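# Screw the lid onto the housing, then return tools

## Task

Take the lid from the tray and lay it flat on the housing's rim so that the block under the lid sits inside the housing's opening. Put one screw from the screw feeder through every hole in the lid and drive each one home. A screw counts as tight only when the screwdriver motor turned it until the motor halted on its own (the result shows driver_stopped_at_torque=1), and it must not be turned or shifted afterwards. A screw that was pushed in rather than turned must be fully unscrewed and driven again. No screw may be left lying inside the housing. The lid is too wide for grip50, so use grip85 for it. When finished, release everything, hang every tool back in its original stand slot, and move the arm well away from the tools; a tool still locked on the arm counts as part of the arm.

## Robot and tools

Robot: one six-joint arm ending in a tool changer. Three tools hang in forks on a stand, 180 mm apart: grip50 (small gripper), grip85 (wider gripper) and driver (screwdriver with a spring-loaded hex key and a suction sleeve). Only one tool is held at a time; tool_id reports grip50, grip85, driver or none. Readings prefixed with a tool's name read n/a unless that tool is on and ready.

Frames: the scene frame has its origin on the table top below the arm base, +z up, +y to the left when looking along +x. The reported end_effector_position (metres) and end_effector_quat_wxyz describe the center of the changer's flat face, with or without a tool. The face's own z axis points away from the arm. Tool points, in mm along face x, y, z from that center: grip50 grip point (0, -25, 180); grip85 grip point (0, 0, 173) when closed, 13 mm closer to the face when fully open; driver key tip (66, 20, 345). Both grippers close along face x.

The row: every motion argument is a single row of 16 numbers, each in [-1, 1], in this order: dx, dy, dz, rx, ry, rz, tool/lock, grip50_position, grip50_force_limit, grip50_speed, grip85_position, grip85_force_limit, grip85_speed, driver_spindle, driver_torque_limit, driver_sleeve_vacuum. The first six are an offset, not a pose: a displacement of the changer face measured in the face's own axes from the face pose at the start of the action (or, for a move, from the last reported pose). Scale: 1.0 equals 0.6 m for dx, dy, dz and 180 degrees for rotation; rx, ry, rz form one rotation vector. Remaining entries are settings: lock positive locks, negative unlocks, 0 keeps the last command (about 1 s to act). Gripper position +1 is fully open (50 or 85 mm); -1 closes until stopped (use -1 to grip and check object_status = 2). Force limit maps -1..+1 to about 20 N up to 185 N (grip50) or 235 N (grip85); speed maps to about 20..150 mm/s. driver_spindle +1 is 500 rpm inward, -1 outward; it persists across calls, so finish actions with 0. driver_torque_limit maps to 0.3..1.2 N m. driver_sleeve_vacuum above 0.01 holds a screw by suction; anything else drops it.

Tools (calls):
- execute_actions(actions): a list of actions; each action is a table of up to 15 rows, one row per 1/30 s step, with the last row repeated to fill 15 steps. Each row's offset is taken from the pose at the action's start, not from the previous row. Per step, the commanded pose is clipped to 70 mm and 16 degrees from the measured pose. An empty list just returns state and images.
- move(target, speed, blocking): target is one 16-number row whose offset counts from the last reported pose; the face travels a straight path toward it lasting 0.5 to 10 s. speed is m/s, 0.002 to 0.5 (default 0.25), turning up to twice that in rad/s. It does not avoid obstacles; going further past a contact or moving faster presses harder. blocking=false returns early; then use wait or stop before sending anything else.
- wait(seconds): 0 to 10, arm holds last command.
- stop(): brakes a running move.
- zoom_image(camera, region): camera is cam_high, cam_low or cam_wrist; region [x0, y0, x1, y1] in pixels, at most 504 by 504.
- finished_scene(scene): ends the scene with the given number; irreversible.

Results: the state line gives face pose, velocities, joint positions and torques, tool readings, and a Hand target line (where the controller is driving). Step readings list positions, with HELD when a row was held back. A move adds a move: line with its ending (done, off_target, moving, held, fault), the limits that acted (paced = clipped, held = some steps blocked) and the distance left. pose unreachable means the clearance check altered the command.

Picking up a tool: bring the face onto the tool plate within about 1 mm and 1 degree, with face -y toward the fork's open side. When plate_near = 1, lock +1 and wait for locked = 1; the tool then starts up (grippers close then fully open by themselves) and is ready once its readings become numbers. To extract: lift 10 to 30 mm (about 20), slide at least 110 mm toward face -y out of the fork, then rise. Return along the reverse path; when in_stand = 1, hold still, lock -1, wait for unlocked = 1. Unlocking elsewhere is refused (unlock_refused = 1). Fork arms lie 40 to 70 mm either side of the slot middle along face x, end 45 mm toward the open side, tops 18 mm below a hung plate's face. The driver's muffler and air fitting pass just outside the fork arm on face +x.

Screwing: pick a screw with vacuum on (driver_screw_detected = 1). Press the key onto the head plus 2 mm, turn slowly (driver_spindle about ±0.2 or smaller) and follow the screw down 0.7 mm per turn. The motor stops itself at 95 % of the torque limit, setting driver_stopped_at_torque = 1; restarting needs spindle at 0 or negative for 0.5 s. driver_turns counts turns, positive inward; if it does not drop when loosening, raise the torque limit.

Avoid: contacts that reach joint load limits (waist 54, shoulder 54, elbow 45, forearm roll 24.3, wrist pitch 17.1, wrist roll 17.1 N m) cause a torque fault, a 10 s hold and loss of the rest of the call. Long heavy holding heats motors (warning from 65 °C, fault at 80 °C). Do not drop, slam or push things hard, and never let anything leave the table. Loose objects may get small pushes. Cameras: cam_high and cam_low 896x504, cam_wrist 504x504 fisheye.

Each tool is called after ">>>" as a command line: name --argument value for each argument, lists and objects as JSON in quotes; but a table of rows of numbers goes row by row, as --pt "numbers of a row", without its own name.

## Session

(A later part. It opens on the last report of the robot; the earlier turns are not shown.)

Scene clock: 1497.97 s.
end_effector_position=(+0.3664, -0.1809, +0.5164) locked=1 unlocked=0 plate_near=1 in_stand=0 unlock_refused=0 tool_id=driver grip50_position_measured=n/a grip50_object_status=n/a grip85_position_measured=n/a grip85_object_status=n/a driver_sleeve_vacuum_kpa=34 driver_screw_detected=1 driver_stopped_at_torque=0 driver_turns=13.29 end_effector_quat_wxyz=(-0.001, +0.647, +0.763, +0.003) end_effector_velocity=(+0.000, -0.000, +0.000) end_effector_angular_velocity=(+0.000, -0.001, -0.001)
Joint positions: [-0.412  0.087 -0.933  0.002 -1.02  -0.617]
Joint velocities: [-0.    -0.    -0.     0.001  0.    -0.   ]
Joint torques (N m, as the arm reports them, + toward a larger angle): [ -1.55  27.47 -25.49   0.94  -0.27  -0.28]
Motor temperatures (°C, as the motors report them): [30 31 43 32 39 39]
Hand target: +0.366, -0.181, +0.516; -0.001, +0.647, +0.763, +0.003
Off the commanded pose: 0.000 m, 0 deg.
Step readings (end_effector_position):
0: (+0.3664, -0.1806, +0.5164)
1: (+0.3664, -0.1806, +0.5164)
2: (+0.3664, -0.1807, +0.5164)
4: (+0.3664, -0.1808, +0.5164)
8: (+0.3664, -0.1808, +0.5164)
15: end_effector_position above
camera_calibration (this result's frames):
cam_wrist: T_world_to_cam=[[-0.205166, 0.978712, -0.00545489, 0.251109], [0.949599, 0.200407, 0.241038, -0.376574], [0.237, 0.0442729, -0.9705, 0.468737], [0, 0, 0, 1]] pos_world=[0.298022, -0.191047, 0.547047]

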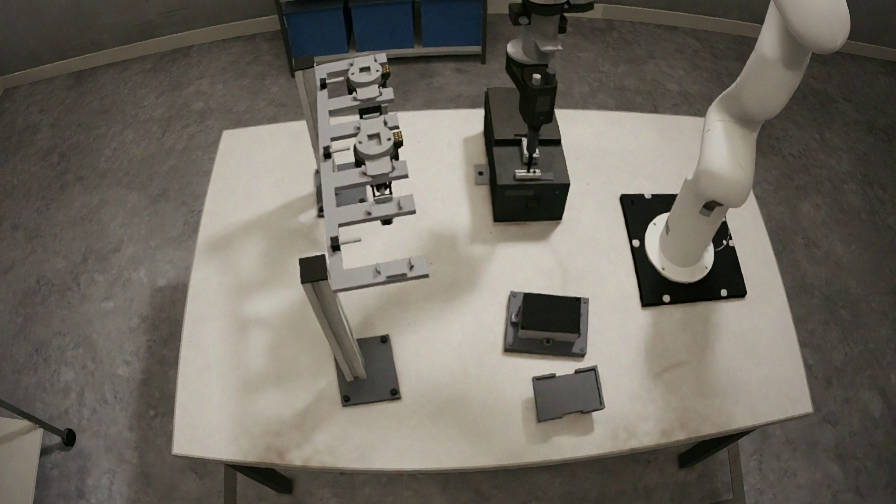

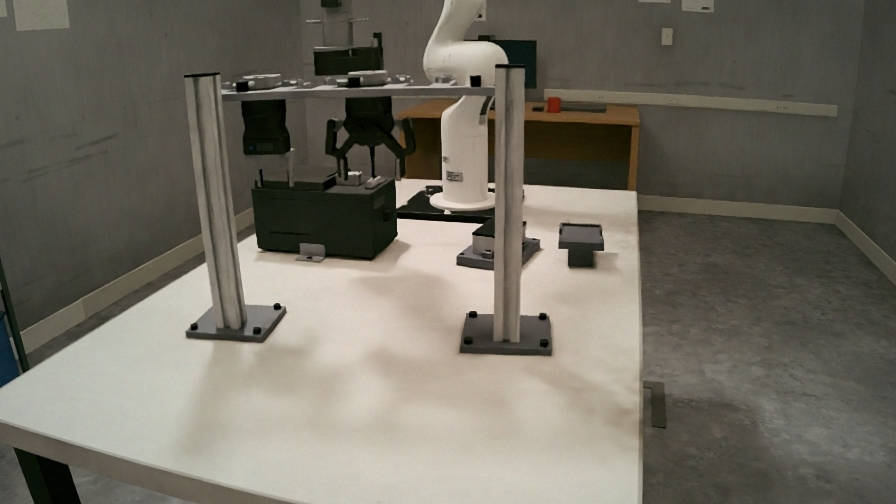

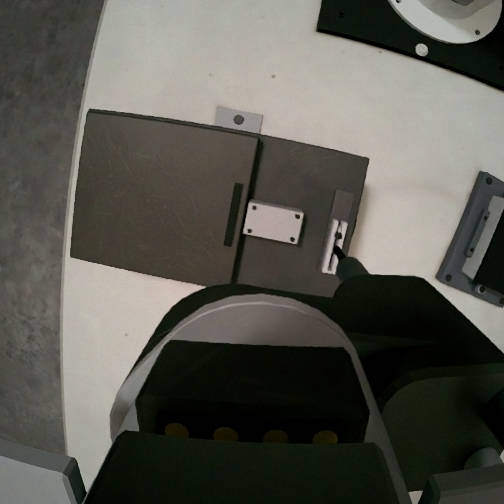

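Improving. A bit more.

>>> execute_actions --actions '[[[-0.0005,0,0,0,0,0,0,1,0,0,1,0,0,0,-1,1]]]'

Scene clock: 1501.67 s.
end_effector_position=(+0.3665, -0.1812, +0.5164) locked=1 unlocked=0 plate_near=1 in_stand=0 unlock_refused=0 tool_id=driver grip50_position_measured=n/a grip50_object_status=n/a grip85_position_measured=n/a grip85_object_status=n/a driver_sleeve_vacuum_kpa=39 driver_screw_detected=1 driver_stopped_at_torque=0 driver_turns=13.29 end_effector_quat_wxyz=(-0.001, +0.647, +0.763, +0.003) end_effector_velocity=(-0.000, -0.000, +0.000) end_effector_angular_velocity=(+0.000, +0.001, -0.001)
Joint positions: [-0.413  0.087 -0.934  0.002 -1.02  -0.618]
Joint velocities: [-0.001  0.    -0.001 -0.    -0.002  0.   ]
Joint torques (N m, as the arm reports them, + toward a larger angle): [ -1.7   28.69 -26.47   1.13  -0.14  -0.25]
Motor temperatures (°C, as the motors report them): [30 31 43 32 39 39]
Hand target: +0.366, -0.181, +0.516; -0.001, +0.647, +0.763, +0.003
Off the commanded pose: 0.000 m, 0 deg.
Step readings (end_effector_position):
0: (+0.3664, -0.1809, +0.5164)
1: (+0.3664, -0.1809, +0.5164)
2: (+0.3664, -0.1809, +0.5164)
4: (+0.3665, -0.1811, +0.5164)
8: (+0.3665, -0.1812, +0.5164)
15: end_effector_position above
camera_calibration (this result's frames):
cam_wrist: T_world_to_cam=[[-0.205166, 0.978712, -0.00544898, 0.251402], [0.9496, 0.200405, 0.241036, -0.376559], [0.236997, 0.044278, -0.970501, 0.468739], [0, 0, 0, 1]] pos_world=[0.29807, -0.191341, 0.547046]

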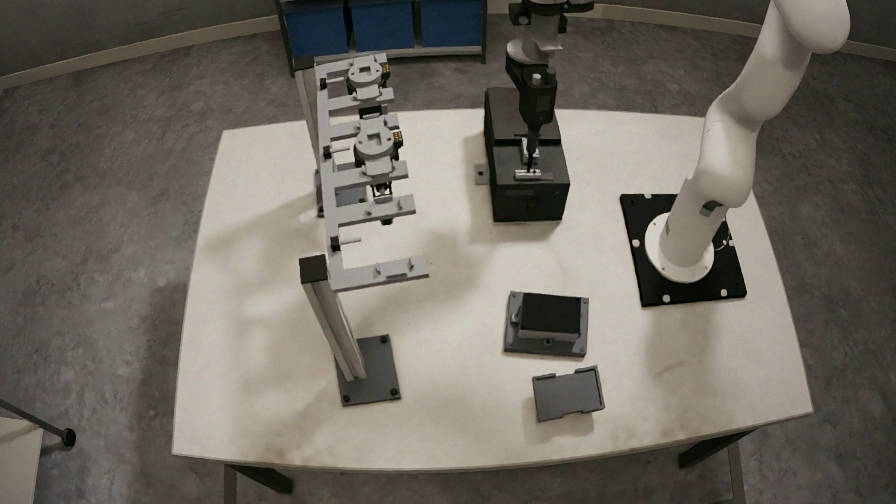

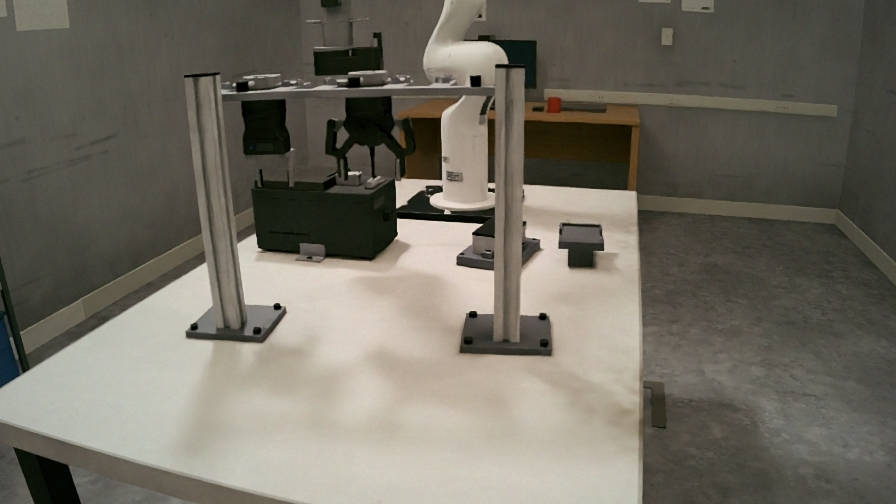

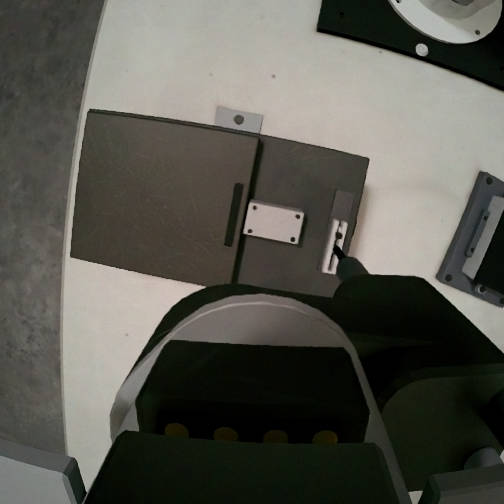

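>>> execute_actions --actions '[[[0,0,-0.01,0,0,0,0,1,0,0,1,0,0,0,-1,1]],[[0,0,-0.015,0,0,0,0,1,0,0,1,0,0,0,-1,1]]]'

>>> move --target '[0,0,-0.05,0,0,0,0,1,0,0,1,0,0,0,-1,1]' --speed 0.1

Scene clock: 1508.70 s.
end_effector_position=(+0.3664, -0.1812, +0.5313) locked=1 unlocked=0 plate_near=1 in_stand=0 unlock_refused=0 tool_id=driver grip50_position_measured=n/a grip50_object_status=n/a grip85_position_measured=n/a grip85_object_status=n/a driver_sleeve_vacuum_kpa=39 driver_screw_detected=1 driver_stopped_at_torque=0 driver_turns=13.29 end_effector_quat_wxyz=(-0.002, +0.647, +0.763, +0.003) end_effector_velocity=(+0.001, +0.000, +0.001) end_effector_angular_velocity=(-0.001, -0.002, +0.001)
Joint positions: [-0.413  0.095 -0.96   0.002 -1.054 -0.618]
Joint velocities: [ 0.001  0.    -0.002  0.     0.    -0.   ]
Joint torques (N m, as the arm reports them, + toward a larger angle): [ -1.87  29.03 -26.26   0.88  -0.25  -0.18]
Motor temperatures (°C, as the motors report them): [30 31 43 32 39 39]
Hand target: +0.366, -0.181, +0.531; -0.001, +0.647, +0.763, +0.003
Off the commanded pose: 0.000 m, 0 deg.
Step readings (end_effector_position; steps 1 to 15: 1st action; 16 to 30: 2nd action):
0: (+0.3665, -0.1812, +0.5164)
1: (+0.3665, -0.1812, +0.5164)
2: (+0.3664, -0.1812, +0.5170)
4: (+0.3664, -0.1812, +0.5199)
8: (+0.3665, -0.1812, +0.5224)
15: (+0.3665, -0.1812, +0.5224)
16: (+0.3665, -0.1812, +0.5224)
17: (+0.3664, -0.1812, +0.5231)
19: (+0.3663, -0.1812, +0.5275)
23: (+0.3665, -0.1813, +0.5313)
30: end_effector_position above
camera_calibration (this result's frames):
cam_wrist: T_world_to_cam=[[-0.205223, 0.978701, -0.00526418, 0.251468], [0.949643, 0.200426, 0.240846, -0.379999], [0.236772, 0.0444282, -0.970549, 0.483308], [0, 0, 0, 1]] pos_world=[0.298037, -0.191423, 0.561919]

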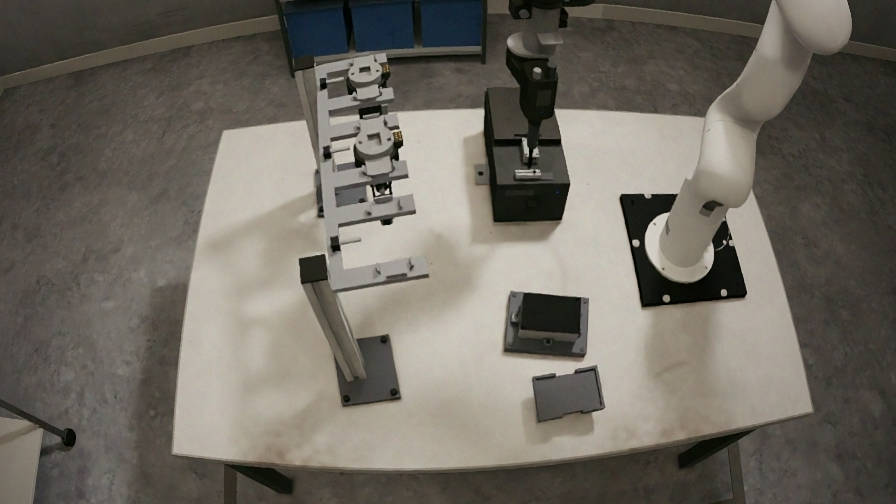

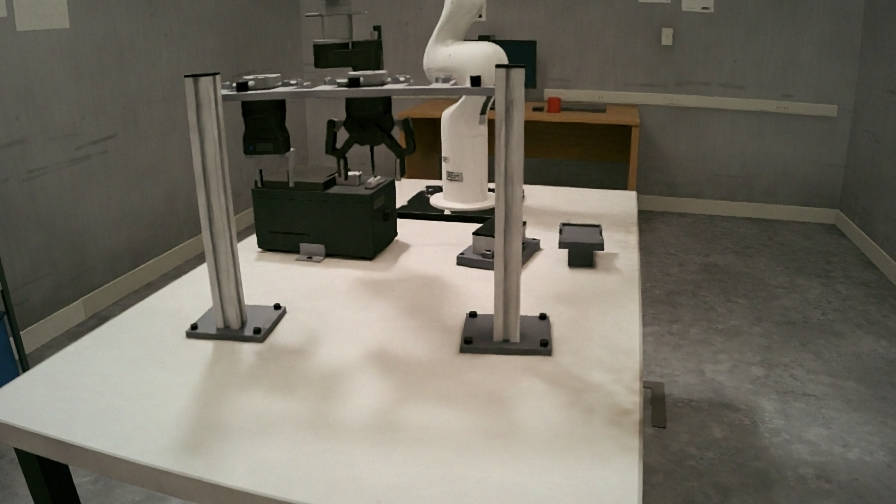

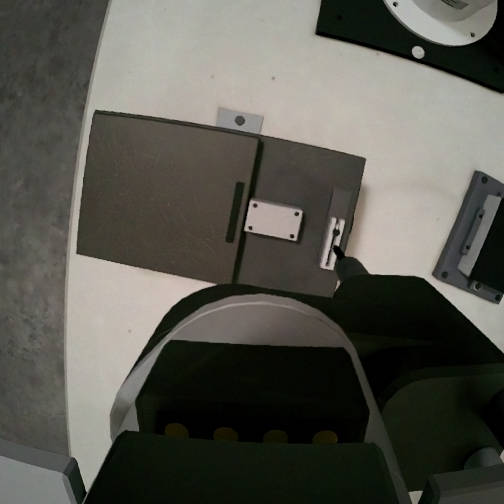

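Scene clock: 1509.50 s.
end_effector_position=(+0.3664, -0.1814, +0.5611) locked=1 unlocked=0 plate_near=1 in_stand=0 unlock_refused=0 tool_id=driver grip50_position_measured=n/a grip50_object_status=n/a grip85_position_measured=n/a grip85_object_status=n/a driver_sleeve_vacuum_kpa=39 driver_screw_detected=1 driver_stopped_at_torque=0 driver_turns=13.29 end_effector_quat_wxyz=(-0.002, +0.647, +0.763, +0.003) end_effector_velocity=(-0.000, +0.000, +0.001) end_effector_angular_velocity=(+0.001, +0.001, -0.001)
Joint positions: [-0.413  0.106 -1.016  0.002 -1.122 -0.618]
Joint velocities: [-0.     0.    -0.003  0.001 -0.005  0.   ]
Joint torques (N m, as the arm reports them, + toward a larger angle): [ -1.34  27.62 -26.26   1.18  -0.26  -0.25]
Motor temperatures (°C, as the motors report them): [30 31 43 32 39 39]
Hand target: +0.366, -0.181, +0.561; -0.002, +0.647, +0.763, +0.003
Off the commanded pose: 0.000 m, 0 deg.
move: done
camera_calibration (this result's frames):
cam_wrist: T_world_to_cam=[[-0.205333, 0.978679, -0.00503749, 0.251688], [0.949684, 0.200489, 0.240632, -0.386975], [0.236512, 0.0446258, -0.970603, 0.512396], [0, 0, 0, 1]] pos_world=[0.297997, -0.191604, 0.59172]

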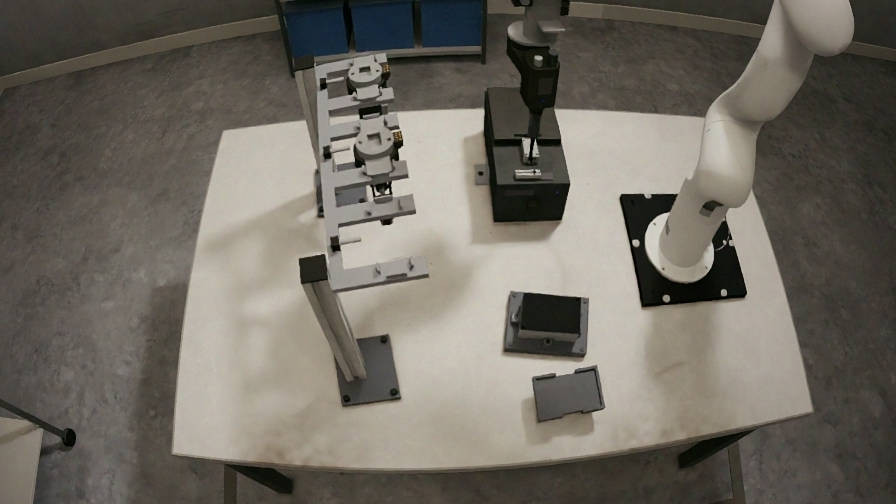

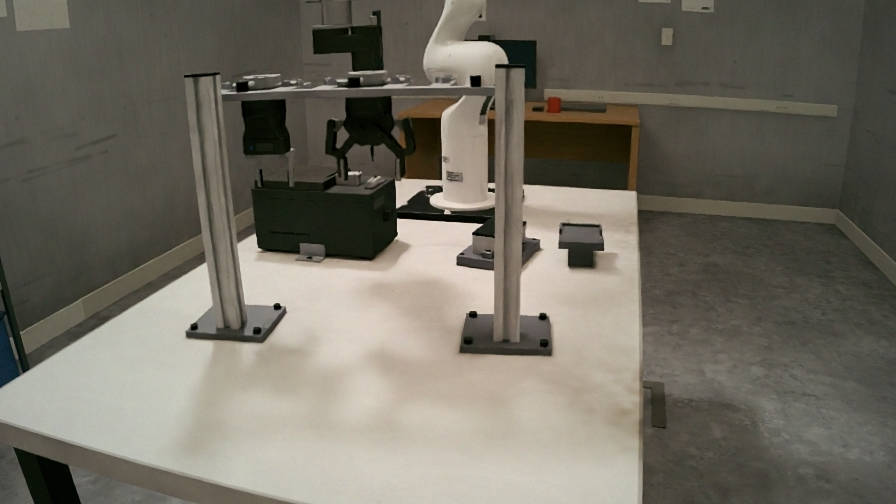

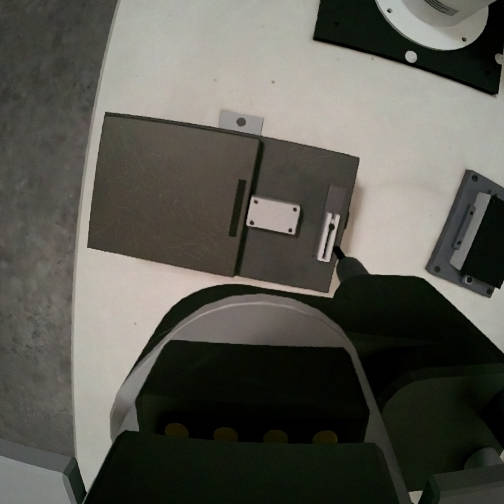

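>>> move --target '[0.4283,-0.0614,0,0,0,0,0,1,0,0,1,0,0,0,-1,1]' --speed 0.2

>>> move --target '[0,0,0.205,0,0,0,0,1,0,0,1,0,0,0,-1,1]' --speed 0.12

>>> zoom_image --camera "cam_wrist" --region '[315,230,355,270]'

Scene clock: 1540.97 s.
end_effector_position=(+0.2885, +0.0661, +0.5627) locked=1 unlocked=0 plate_near=1 in_stand=0 unlock_refused=0 tool_id=driver grip50_position_measured=n/a grip50_object_status=n/a grip85_position_measured=n/a grip85_object_status=n/a driver_sleeve_vacuum_kpa=39 driver_screw_detected=1 driver_stopped_at_torque=0 driver_turns=13.29 end_effector_quat_wxyz=(-0.002, +0.647, +0.763, +0.004) end_effector_velocity=(-0.000, +0.001, +0.000) end_effector_angular_velocity=(-0.001, -0.000, -0.001)
Joint positions: [ 0.274  0.407 -0.782  0.003 -1.188  0.07 ]
Joint velocities: [ 0.004 -0.    -0.001 -0.001 -0.     0.005]
Joint torques (N m, as the arm reports them, + toward a larger angle): [ -1.22   9.66 -27.27   1.09   0.43  -0.25]
Motor temperatures (°C, as the motors report them): [30 31 43 32 39 39]
Hand target: +0.288, +0.066, +0.563; -0.002, +0.647, +0.763, +0.004
Off the commanded pose: 0.000 m, 0 deg.
move: done
camera_calibration (this result's frames):
cam_wrist: T_world_to_cam=[[-0.205208, 0.978711, -0.0038171, -0.00729535], [0.949933, 0.20011, 0.239966, -0.362679], [0.235621, 0.0456169, -0.970774, 0.521615], [0, 0, 0, 1]] pos_world=[0.22012, 0.0559212, 0.593373]

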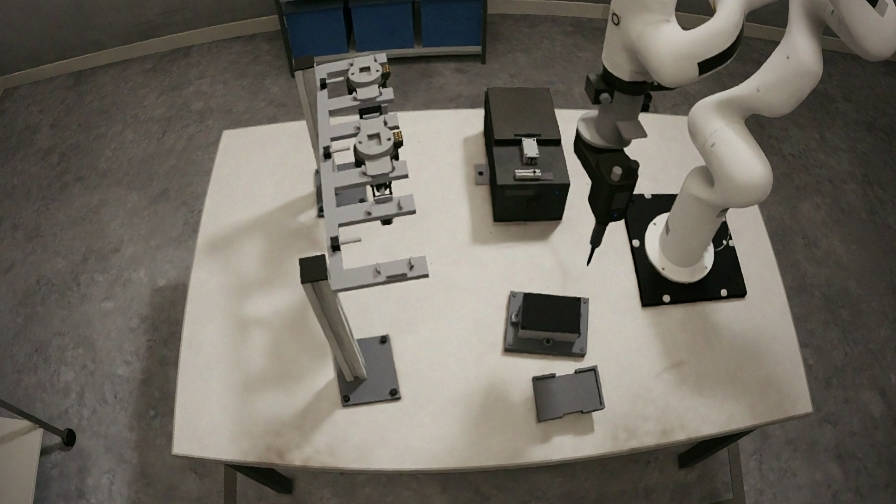

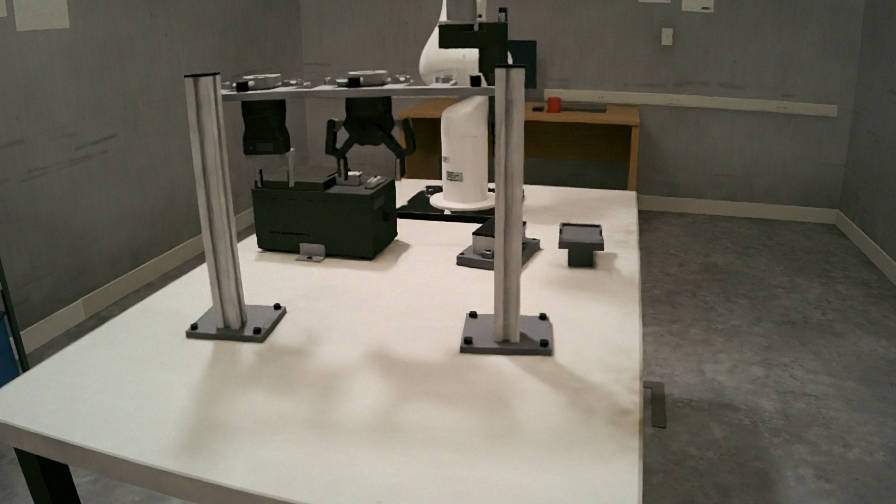

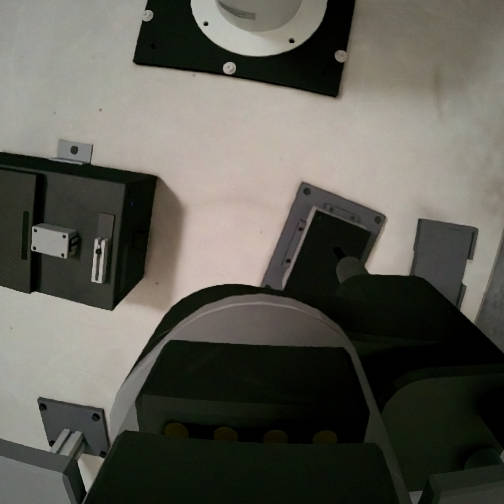

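Scene clock: 1542.40 s.
end_effector_position=(+0.2886, +0.0670, +0.4400) locked=1 unlocked=0 plate_near=1 in_stand=0 unlock_refused=0 tool_id=driver grip50_position_measured=n/a grip50_object_status=n/a grip85_position_measured=n/a grip85_object_status=n/a driver_sleeve_vacuum_kpa=39 driver_screw_detected=1 driver_stopped_at_torque=0 driver_turns=13.29 end_effector_quat_wxyz=(-0.002, +0.647, +0.762, +0.004) end_effector_velocity=(-0.000, -0.000, -0.002) end_effector_angular_velocity=(-0.000, +0.002, -0.001)
Joint positions: [ 0.275  0.335 -0.553  0.003 -0.886  0.07 ]
Joint velocities: [-0.    -0.001  0.003  0.001  0.002  0.   ]
Joint torques (N m, as the arm reports them, + toward a larger angle): [ -2.44  10.85 -25.39   0.63   0.61  -0.19]
Motor temperatures (°C, as the motors report them): [30 31 43 32 39 39]
Hand target: +0.289, +0.067, +0.440; -0.002, +0.647, +0.762, +0.003
Off the commanded pose: 0.000 m, 0 deg.
move: done
camera_calibration (this result's frames):
cam_wrist: T_world_to_cam=[[-0.204754, 0.978805, -0.00404478, -0.00856822], [0.949869, 0.199695, 0.240565, -0.333771], [0.236274, 0.0454147, -0.970625, 0.40221], [0, 0, 0, 1]] pos_world=[0.220252, 0.0567727, 0.470654]

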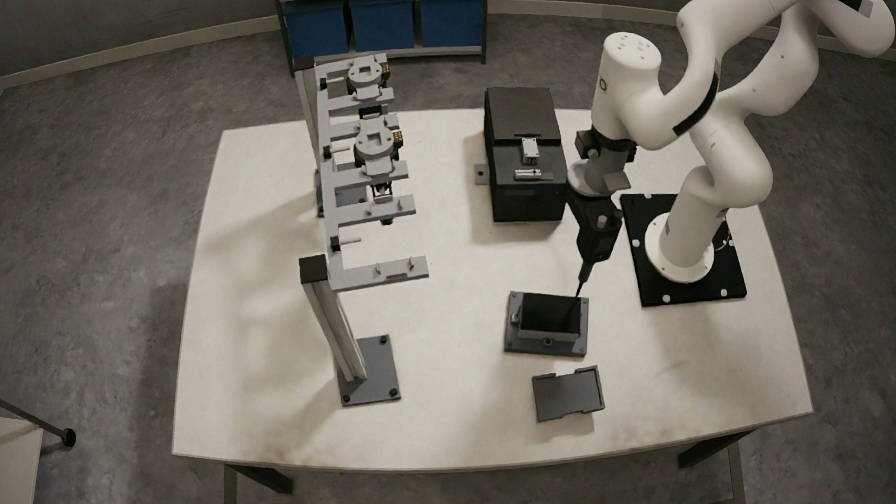

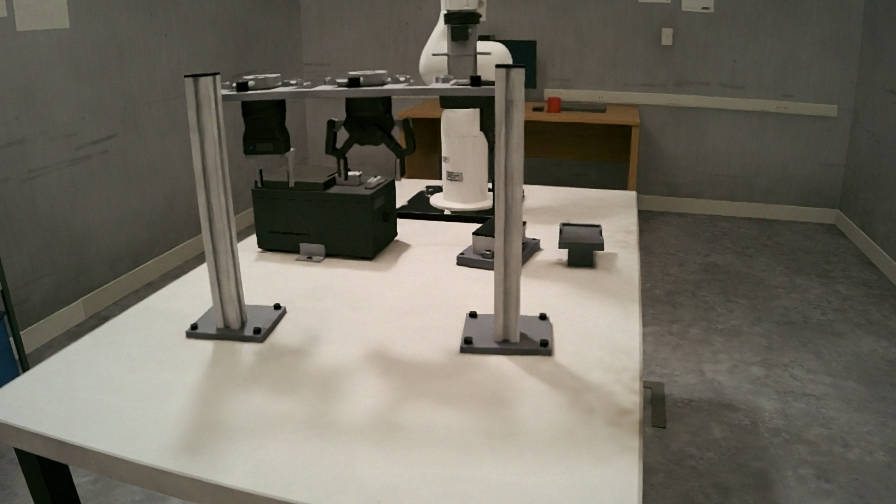

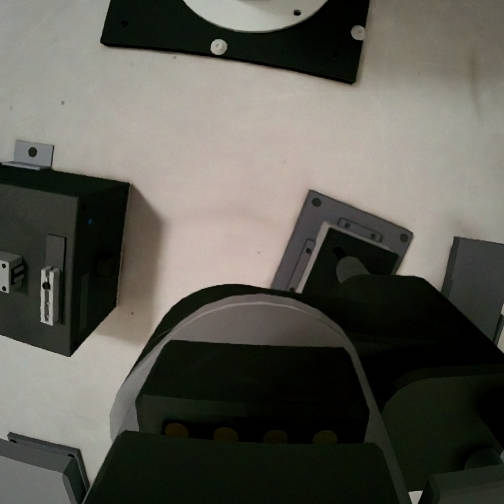

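Region (315, 230, 355, 270) of cam_wrist's 504x504 image, scaled by 12.600, with more detail than that image has.

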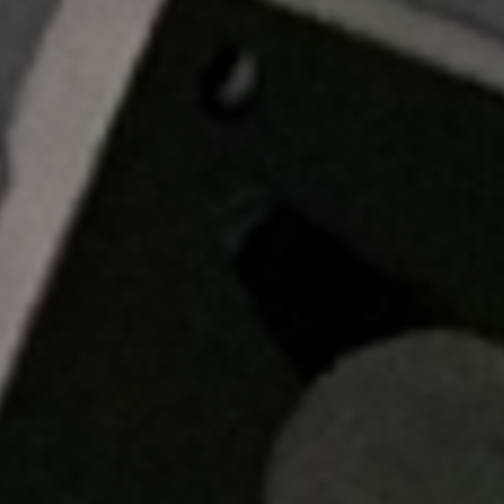

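>>> execute_actions --actions '[[[0.003,-0.0092,0,0,0,0,0,1,0,0,1,0,0,0,-1,1]]]'

>>> zoom_image --camera "cam_wrist" --region '[315,230,355,270]'

Scene clock: 1559.63 s.
end_effector_position=(+0.2829, +0.0678, +0.4400) locked=1 unlocked=0 plate_near=1 in_stand=0 unlock_refused=0 tool_id=driver grip50_position_measured=n/a grip50_object_status=n/a grip85_position_measured=n/a grip85_object_status=n/a driver_sleeve_vacuum_kpa=39 driver_screw_detected=1 driver_stopped_at_torque=0 driver_turns=13.29 end_effector_quat_wxyz=(-0.002, +0.647, +0.762, +0.004) end_effector_velocity=(-0.000, -0.000, -0.000) end_effector_angular_velocity=(+0.000, +0.001, -0.000)
Joint positions: [ 0.282  0.351 -0.541  0.003 -0.891  0.077]
Joint velocities: [-0.     0.     0.001  0.    -0.    -0.   ]
Joint torques (N m, as the arm reports them, + toward a larger angle): [ -1.77  11.46 -26.13   0.87   0.47  -0.37]
Motor temperatures (°C, as the motors report them): [30 31 43 32 39 39]
Hand target: +0.283, +0.068, +0.440; -0.002, +0.647, +0.762, +0.004
Off the commanded pose: 0.000 m, 0 deg.
Step readings (end_effector_position):
0: (+0.2885, +0.0669, +0.4397)
1: (+0.2885, +0.0669, +0.4397)
2: (+0.2880, +0.0671, +0.4397)
4: (+0.2852, +0.0675, +0.4399)
8: (+0.2831, +0.0678, +0.4399)
15: end_effector_position above
camera_calibration (this result's frames):
cam_wrist: T_world_to_cam=[[-0.204746, 0.978807, -0.00402776, -0.010616], [0.949856, 0.19968, 0.240627, -0.328555], [0.236331, 0.0454415, -0.970609, 0.403498], [0, 0, 0, 1]] pos_world=[0.214547, 0.0576613, 0.470655]

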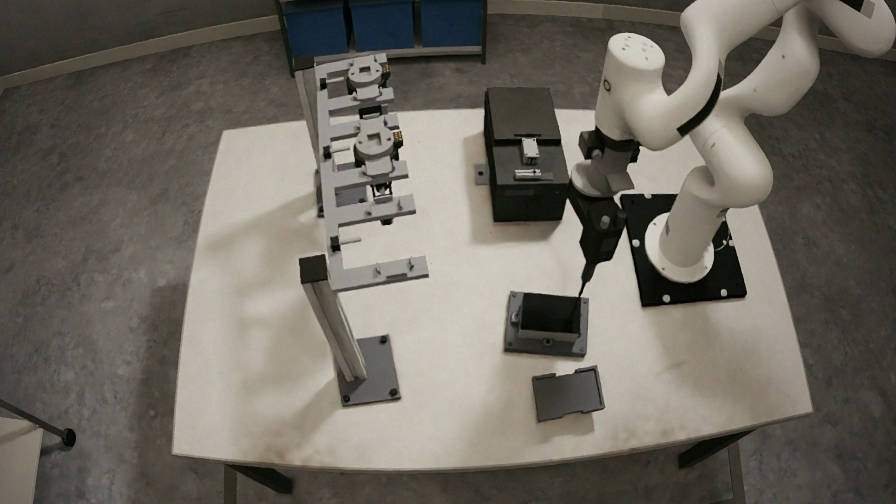

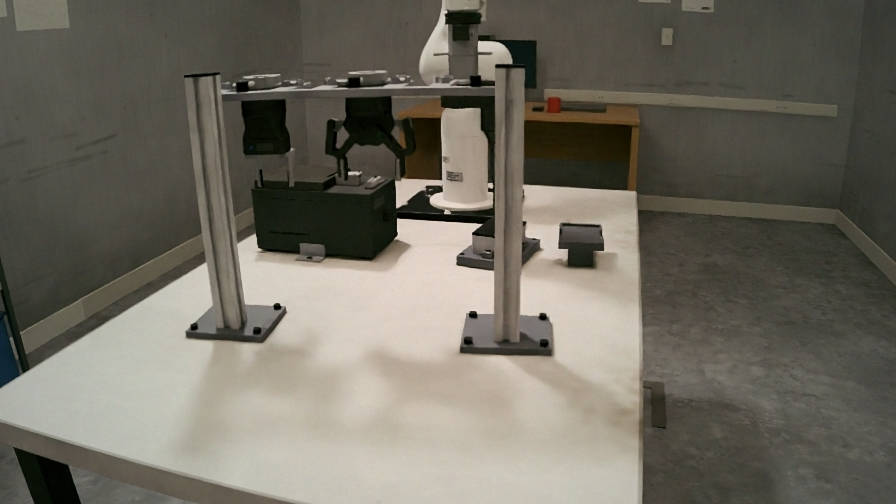

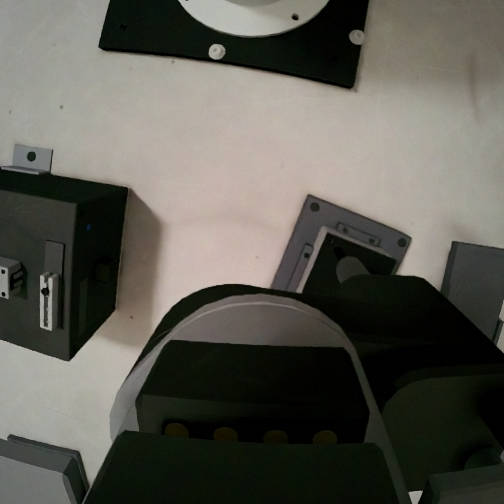

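Region (315, 230, 355, 270) of cam_wrist's 504x504 image, scaled by 12.600, with more detail than that image has.

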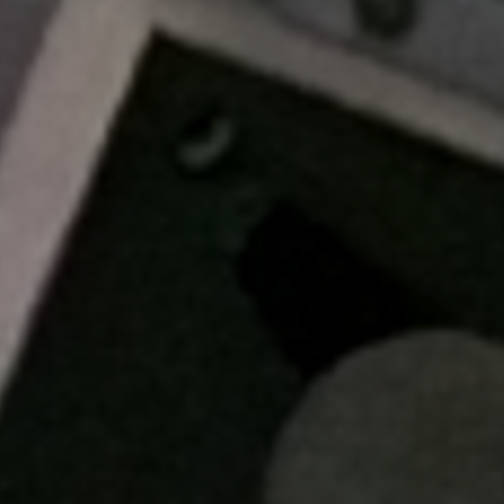

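>>> execute_actions --actions '[[[-0.0003,-0.0019,0.013,0,0,0,0,1,0,0,1,0,0,0,-1,1]]]'

>>> zoom_image --camera "cam_wrist" --region '[315,230,355,270]'

Scene clock: 1583.43 s.
end_effector_position=(+0.2819, +0.0675, +0.4323) locked=1 unlocked=0 plate_near=1 in_stand=0 unlock_refused=0 tool_id=driver grip50_position_measured=n/a grip50_object_status=n/a grip85_position_measured=n/a grip85_object_status=n/a driver_sleeve_vacuum_kpa=39 driver_screw_detected=1 driver_stopped_at_torque=0 driver_turns=13.29 end_effector_quat_wxyz=(-0.002, +0.647, +0.762, +0.004) end_effector_velocity=(-0.000, -0.000, -0.001) end_effector_angular_velocity=(-0.001, +0.001, +0.000)
Joint positions: [ 0.282  0.346 -0.527  0.003 -0.871  0.077]
Joint velocities: [ 0.    -0.     0.002 -0.     0.     0.   ]
Joint torques (N m, as the arm reports them, + toward a larger angle): [ -2.09  11.96 -25.68   0.96   0.49  -0.36]
Motor temperatures (°C, as the motors report them): [30 31 43 32 39 39]
Hand target: +0.282, +0.068, +0.432; -0.002, +0.647, +0.762, +0.004
Off the commanded pose: 0.000 m, 0 deg.
Step readings (end_effector_position):
0: (+0.2829, +0.0678, +0.4400)
1: (+0.2829, +0.0678, +0.4400)
2: (+0.2829, +0.0678, +0.4393)
4: (+0.2824, +0.0677, +0.4356)
8: (+0.2817, +0.0675, +0.4323)
15: end_effector_position above
camera_calibration (this result's frames):
cam_wrist: T_world_to_cam=[[-0.204714, 0.978813, -0.0040413, -0.0105709], [0.949826, 0.199646, 0.240774, -0.325684], [0.236479, 0.0454513, -0.970573, 0.39619], [0, 0, 0, 1]] pos_world=[0.213488, 0.0573611, 0.462905]

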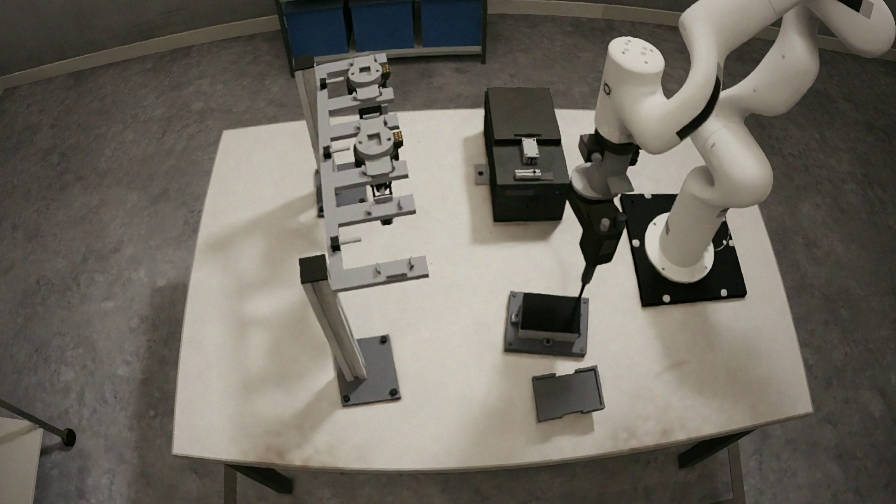

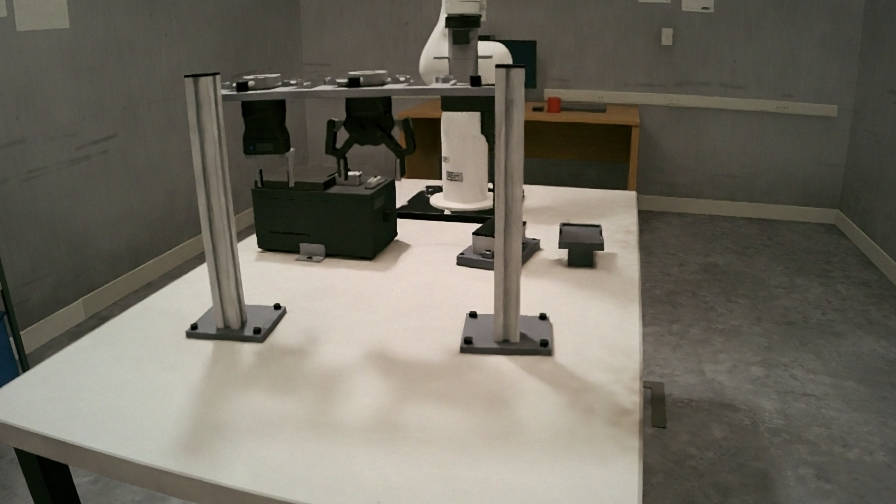

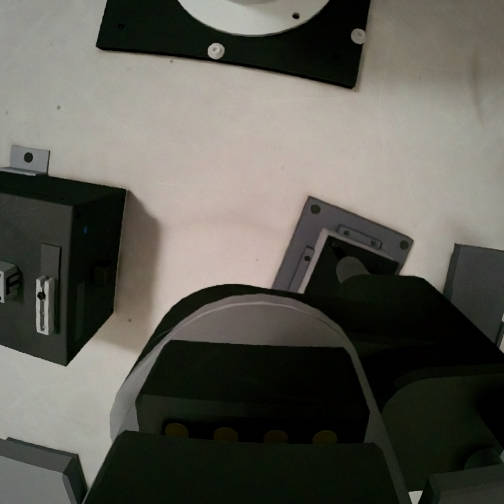

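Region (315, 230, 355, 270) of cam_wrist's 504x504 image, scaled by 12.600, with more detail than that image has.

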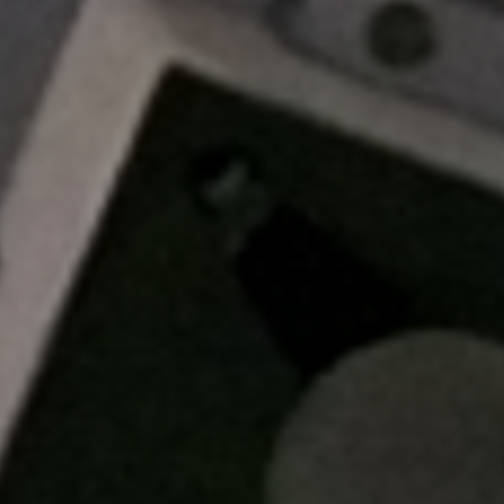

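>>> execute_actions --actions '[[[0,0,0.010,0,0,0,0,1,0,0,1,0,0,0,-1,1]],[[0,0,0.003,0,0,0,0,1,0,0,1,0,0,0,-1,1]],[[0,0,0.002,0,0,0,0,1,0,0,1,0,0,0,-1,1]]]'

>>> zoom_image --camera "cam_wrist" --region '[315,230,355,270]'

Scene clock: 1593.37 s.
end_effector_position=(+0.2820, +0.0676, +0.4234) locked=1 unlocked=0 plate_near=1 in_stand=0 unlock_refused=0 tool_id=driver grip50_position_measured=n/a grip50_object_status=n/a grip85_position_measured=n/a grip85_object_status=n/a driver_sleeve_vacuum_kpa=39 driver_screw_detected=1 driver_stopped_at_torque=0 driver_turns=13.29 end_effector_quat_wxyz=(-0.002, +0.647, +0.762, +0.004) end_effector_velocity=(-0.000, -0.000, -0.000) end_effector_angular_velocity=(-0.001, +0.003, -0.001)
Joint positions: [ 0.282  0.335 -0.513  0.003 -0.846  0.077]
Joint velocities: [-0.001 -0.001  0.001  0.    -0.001  0.   ]
Joint torques (N m, as the arm reports them, + toward a larger angle): [ -2.47  10.74 -24.47   0.22   0.53  -0.33]
Motor temperatures (°C, as the motors report them): [30 31 43 32 39 39]
Hand target: +0.282, +0.068, +0.423; -0.002, +0.647, +0.762, +0.004
Off the commanded pose: 0.000 m, 0 deg.
Step readings (end_effector_position; steps 1 to 15: 1st action; 16 to 30: 2nd action; 31 to 45: 3rd action):
0: (+0.2818, +0.0675, +0.4322)
1: (+0.2818, +0.0675, +0.4322)
2: (+0.2819, +0.0676, +0.4317)
4: (+0.2820, +0.0676, +0.4288)
8: (+0.2817, +0.0675, +0.4264)
15: (+0.2819, +0.0676, +0.4263)
16: (+0.2819, +0.0676, +0.4263)
17: (+0.2819, +0.0676, +0.4261)
19: (+0.2819, +0.0676, +0.4252)
23: (+0.2819, +0.0676, +0.4246)
30: (+0.2819, +0.0676, +0.4245)
31: (+0.2819, +0.0676, +0.4245)
32: (+0.2819, +0.0676, +0.4244)
34: (+0.2820, +0.0676, +0.4239)
38: (+0.2820, +0.0676, +0.4235)
45: end_effector_position above
camera_calibration (this result's frames):
cam_wrist: T_world_to_cam=[[-0.204666, 0.978823, -0.00404485, -0.0106778], [0.949758, 0.199585, 0.241094, -0.323747], [0.236796, 0.0455022, -0.970493, 0.387428], [0, 0, 0, 1]] pos_world=[0.213554, 0.0574378, 0.454007]

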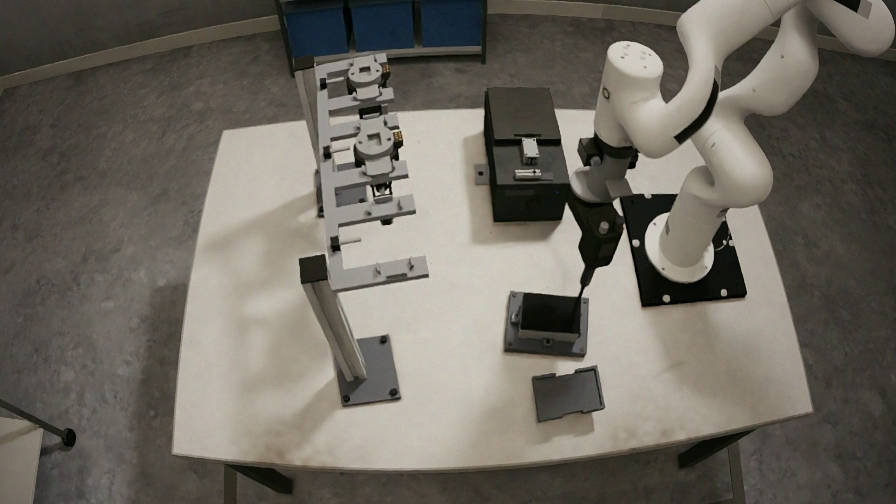

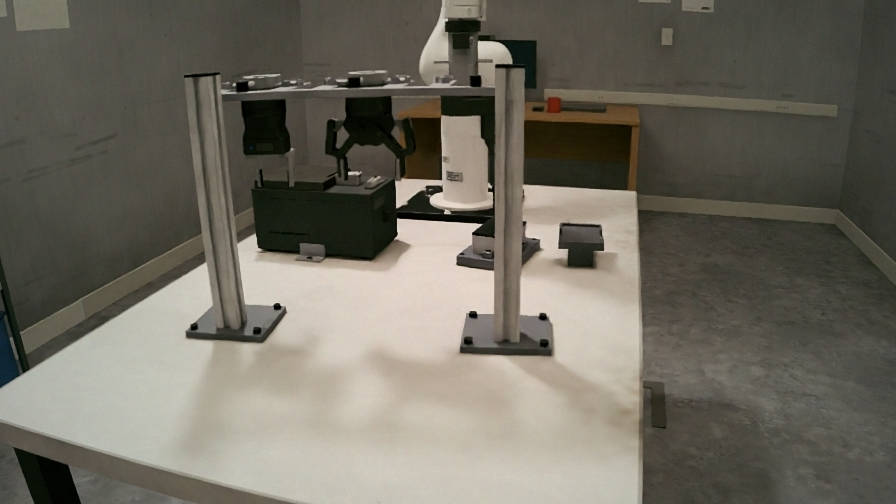

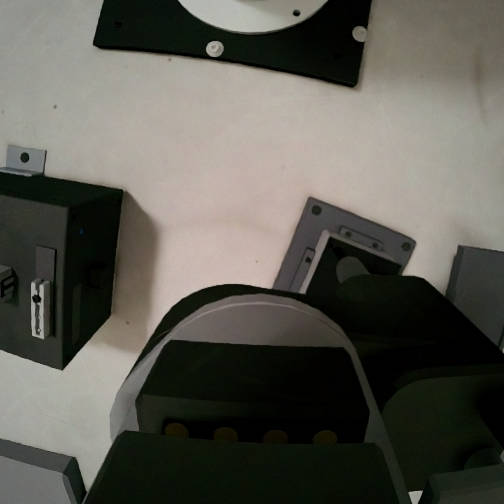

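Region (315, 230, 355, 270) of cam_wrist's 504x504 image, scaled by 12.600, with more detail than that image has.

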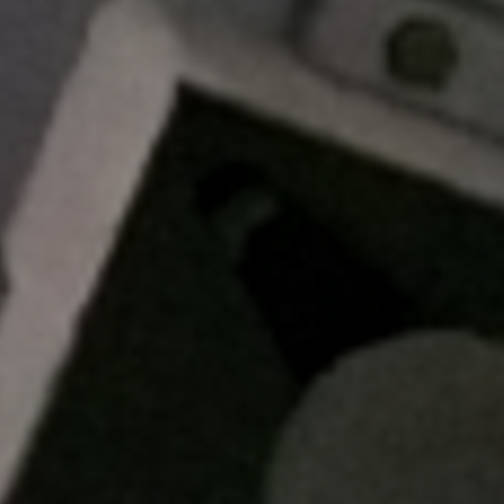

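>>> execute_actions --actions '[[[0,0,0.002,0,0,0,0,1,0,0,1,0,0,0,-1,1]]]'

>>> zoom_image --camera "cam_wrist" --region '[315,230,355,270]'

Scene clock: 1600.90 s.
end_effector_position=(+0.2819, +0.0676, +0.4222) locked=1 unlocked=0 plate_near=1 in_stand=0 unlock_refused=0 tool_id=driver grip50_position_measured=n/a grip50_object_status=n/a grip85_position_measured=n/a grip85_object_status=n/a driver_sleeve_vacuum_kpa=39 driver_screw_detected=1 driver_stopped_at_torque=0 driver_turns=13.29 end_effector_quat_wxyz=(-0.002, +0.647, +0.762, +0.004) end_effector_velocity=(-0.000, +0.000, -0.000) end_effector_angular_velocity=(+0.000, +0.001, -0.001)
Joint positions: [ 0.282  0.334 -0.511  0.003 -0.843  0.077]
Joint velocities: [ 0.     0.     0.     0.001 -0.001  0.001]
Joint torques (N m, as the arm reports them, + toward a larger angle): [ -1.98   9.78 -24.37   0.6    0.45  -0.3 ]
Motor temperatures (°C, as the motors report them): [30 31 43 32 39 39]
Hand target: +0.282, +0.068, +0.422; -0.002, +0.647, +0.762, +0.004
Off the commanded pose: 0.000 m, 0 deg.
Step readings (end_effector_position):
0: (+0.2819, +0.0676, +0.4233)
1: (+0.2819, +0.0676, +0.4233)
2: (+0.2819, +0.0676, +0.4232)
4: (+0.2819, +0.0676, +0.4226)
8: (+0.2819, +0.0676, +0.4222)
15: end_effector_position above
camera_calibration (this result's frames):
cam_wrist: T_world_to_cam=[[-0.204675, 0.978822, -0.00405188, -0.010684], [0.949775, 0.199598, 0.241015, -0.323422], [0.23672, 0.0454813, -0.970513, 0.386304], [0, 0, 0, 1]] pos_world=[0.213545, 0.0574426, 0.452819]

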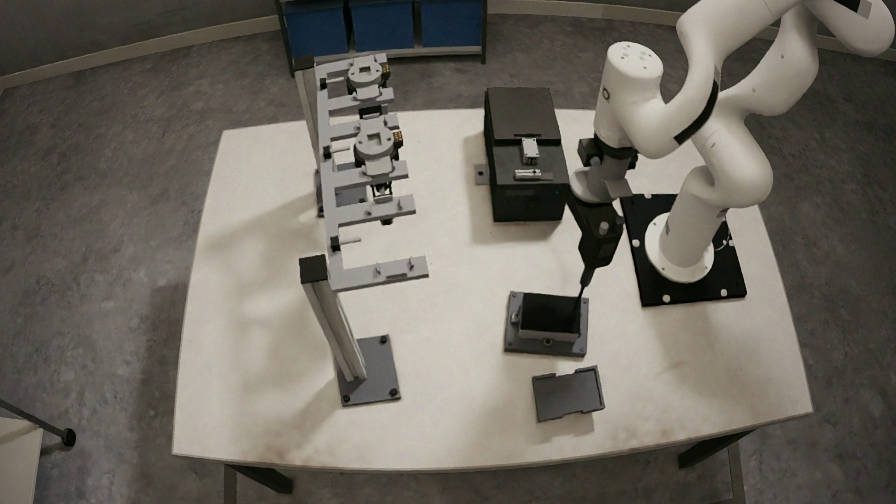

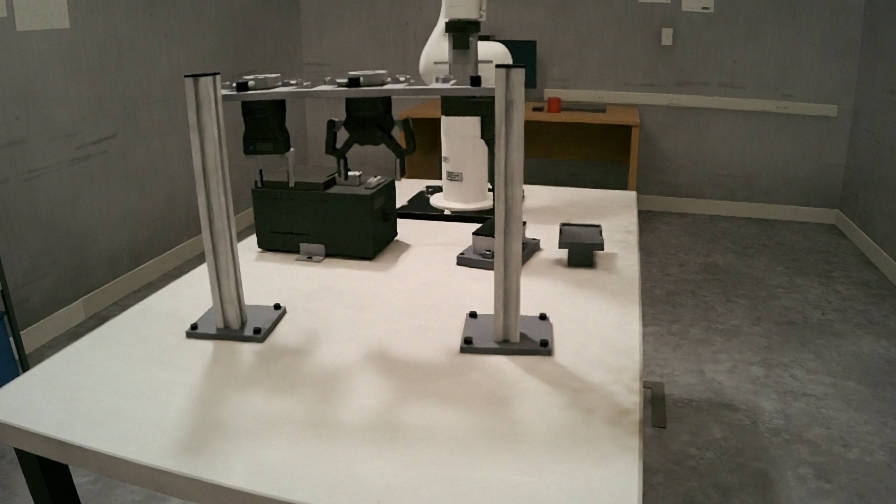

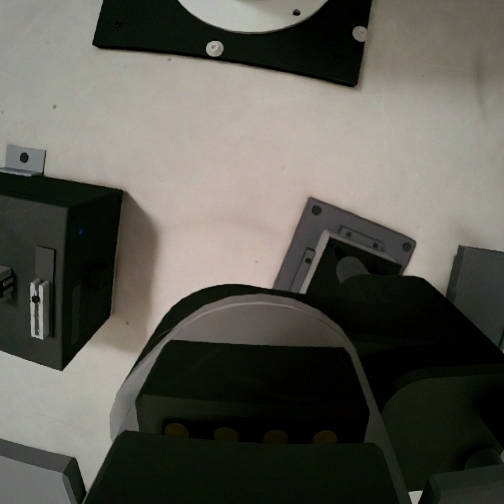

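Region (315, 230, 355, 270) of cam_wrist's 504x504 image, scaled by 12.600, with more detail than that image has.

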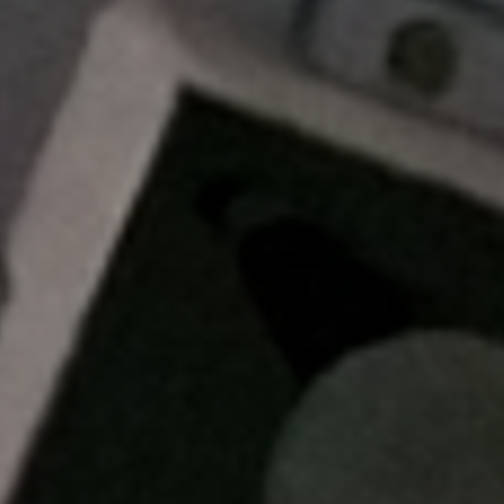

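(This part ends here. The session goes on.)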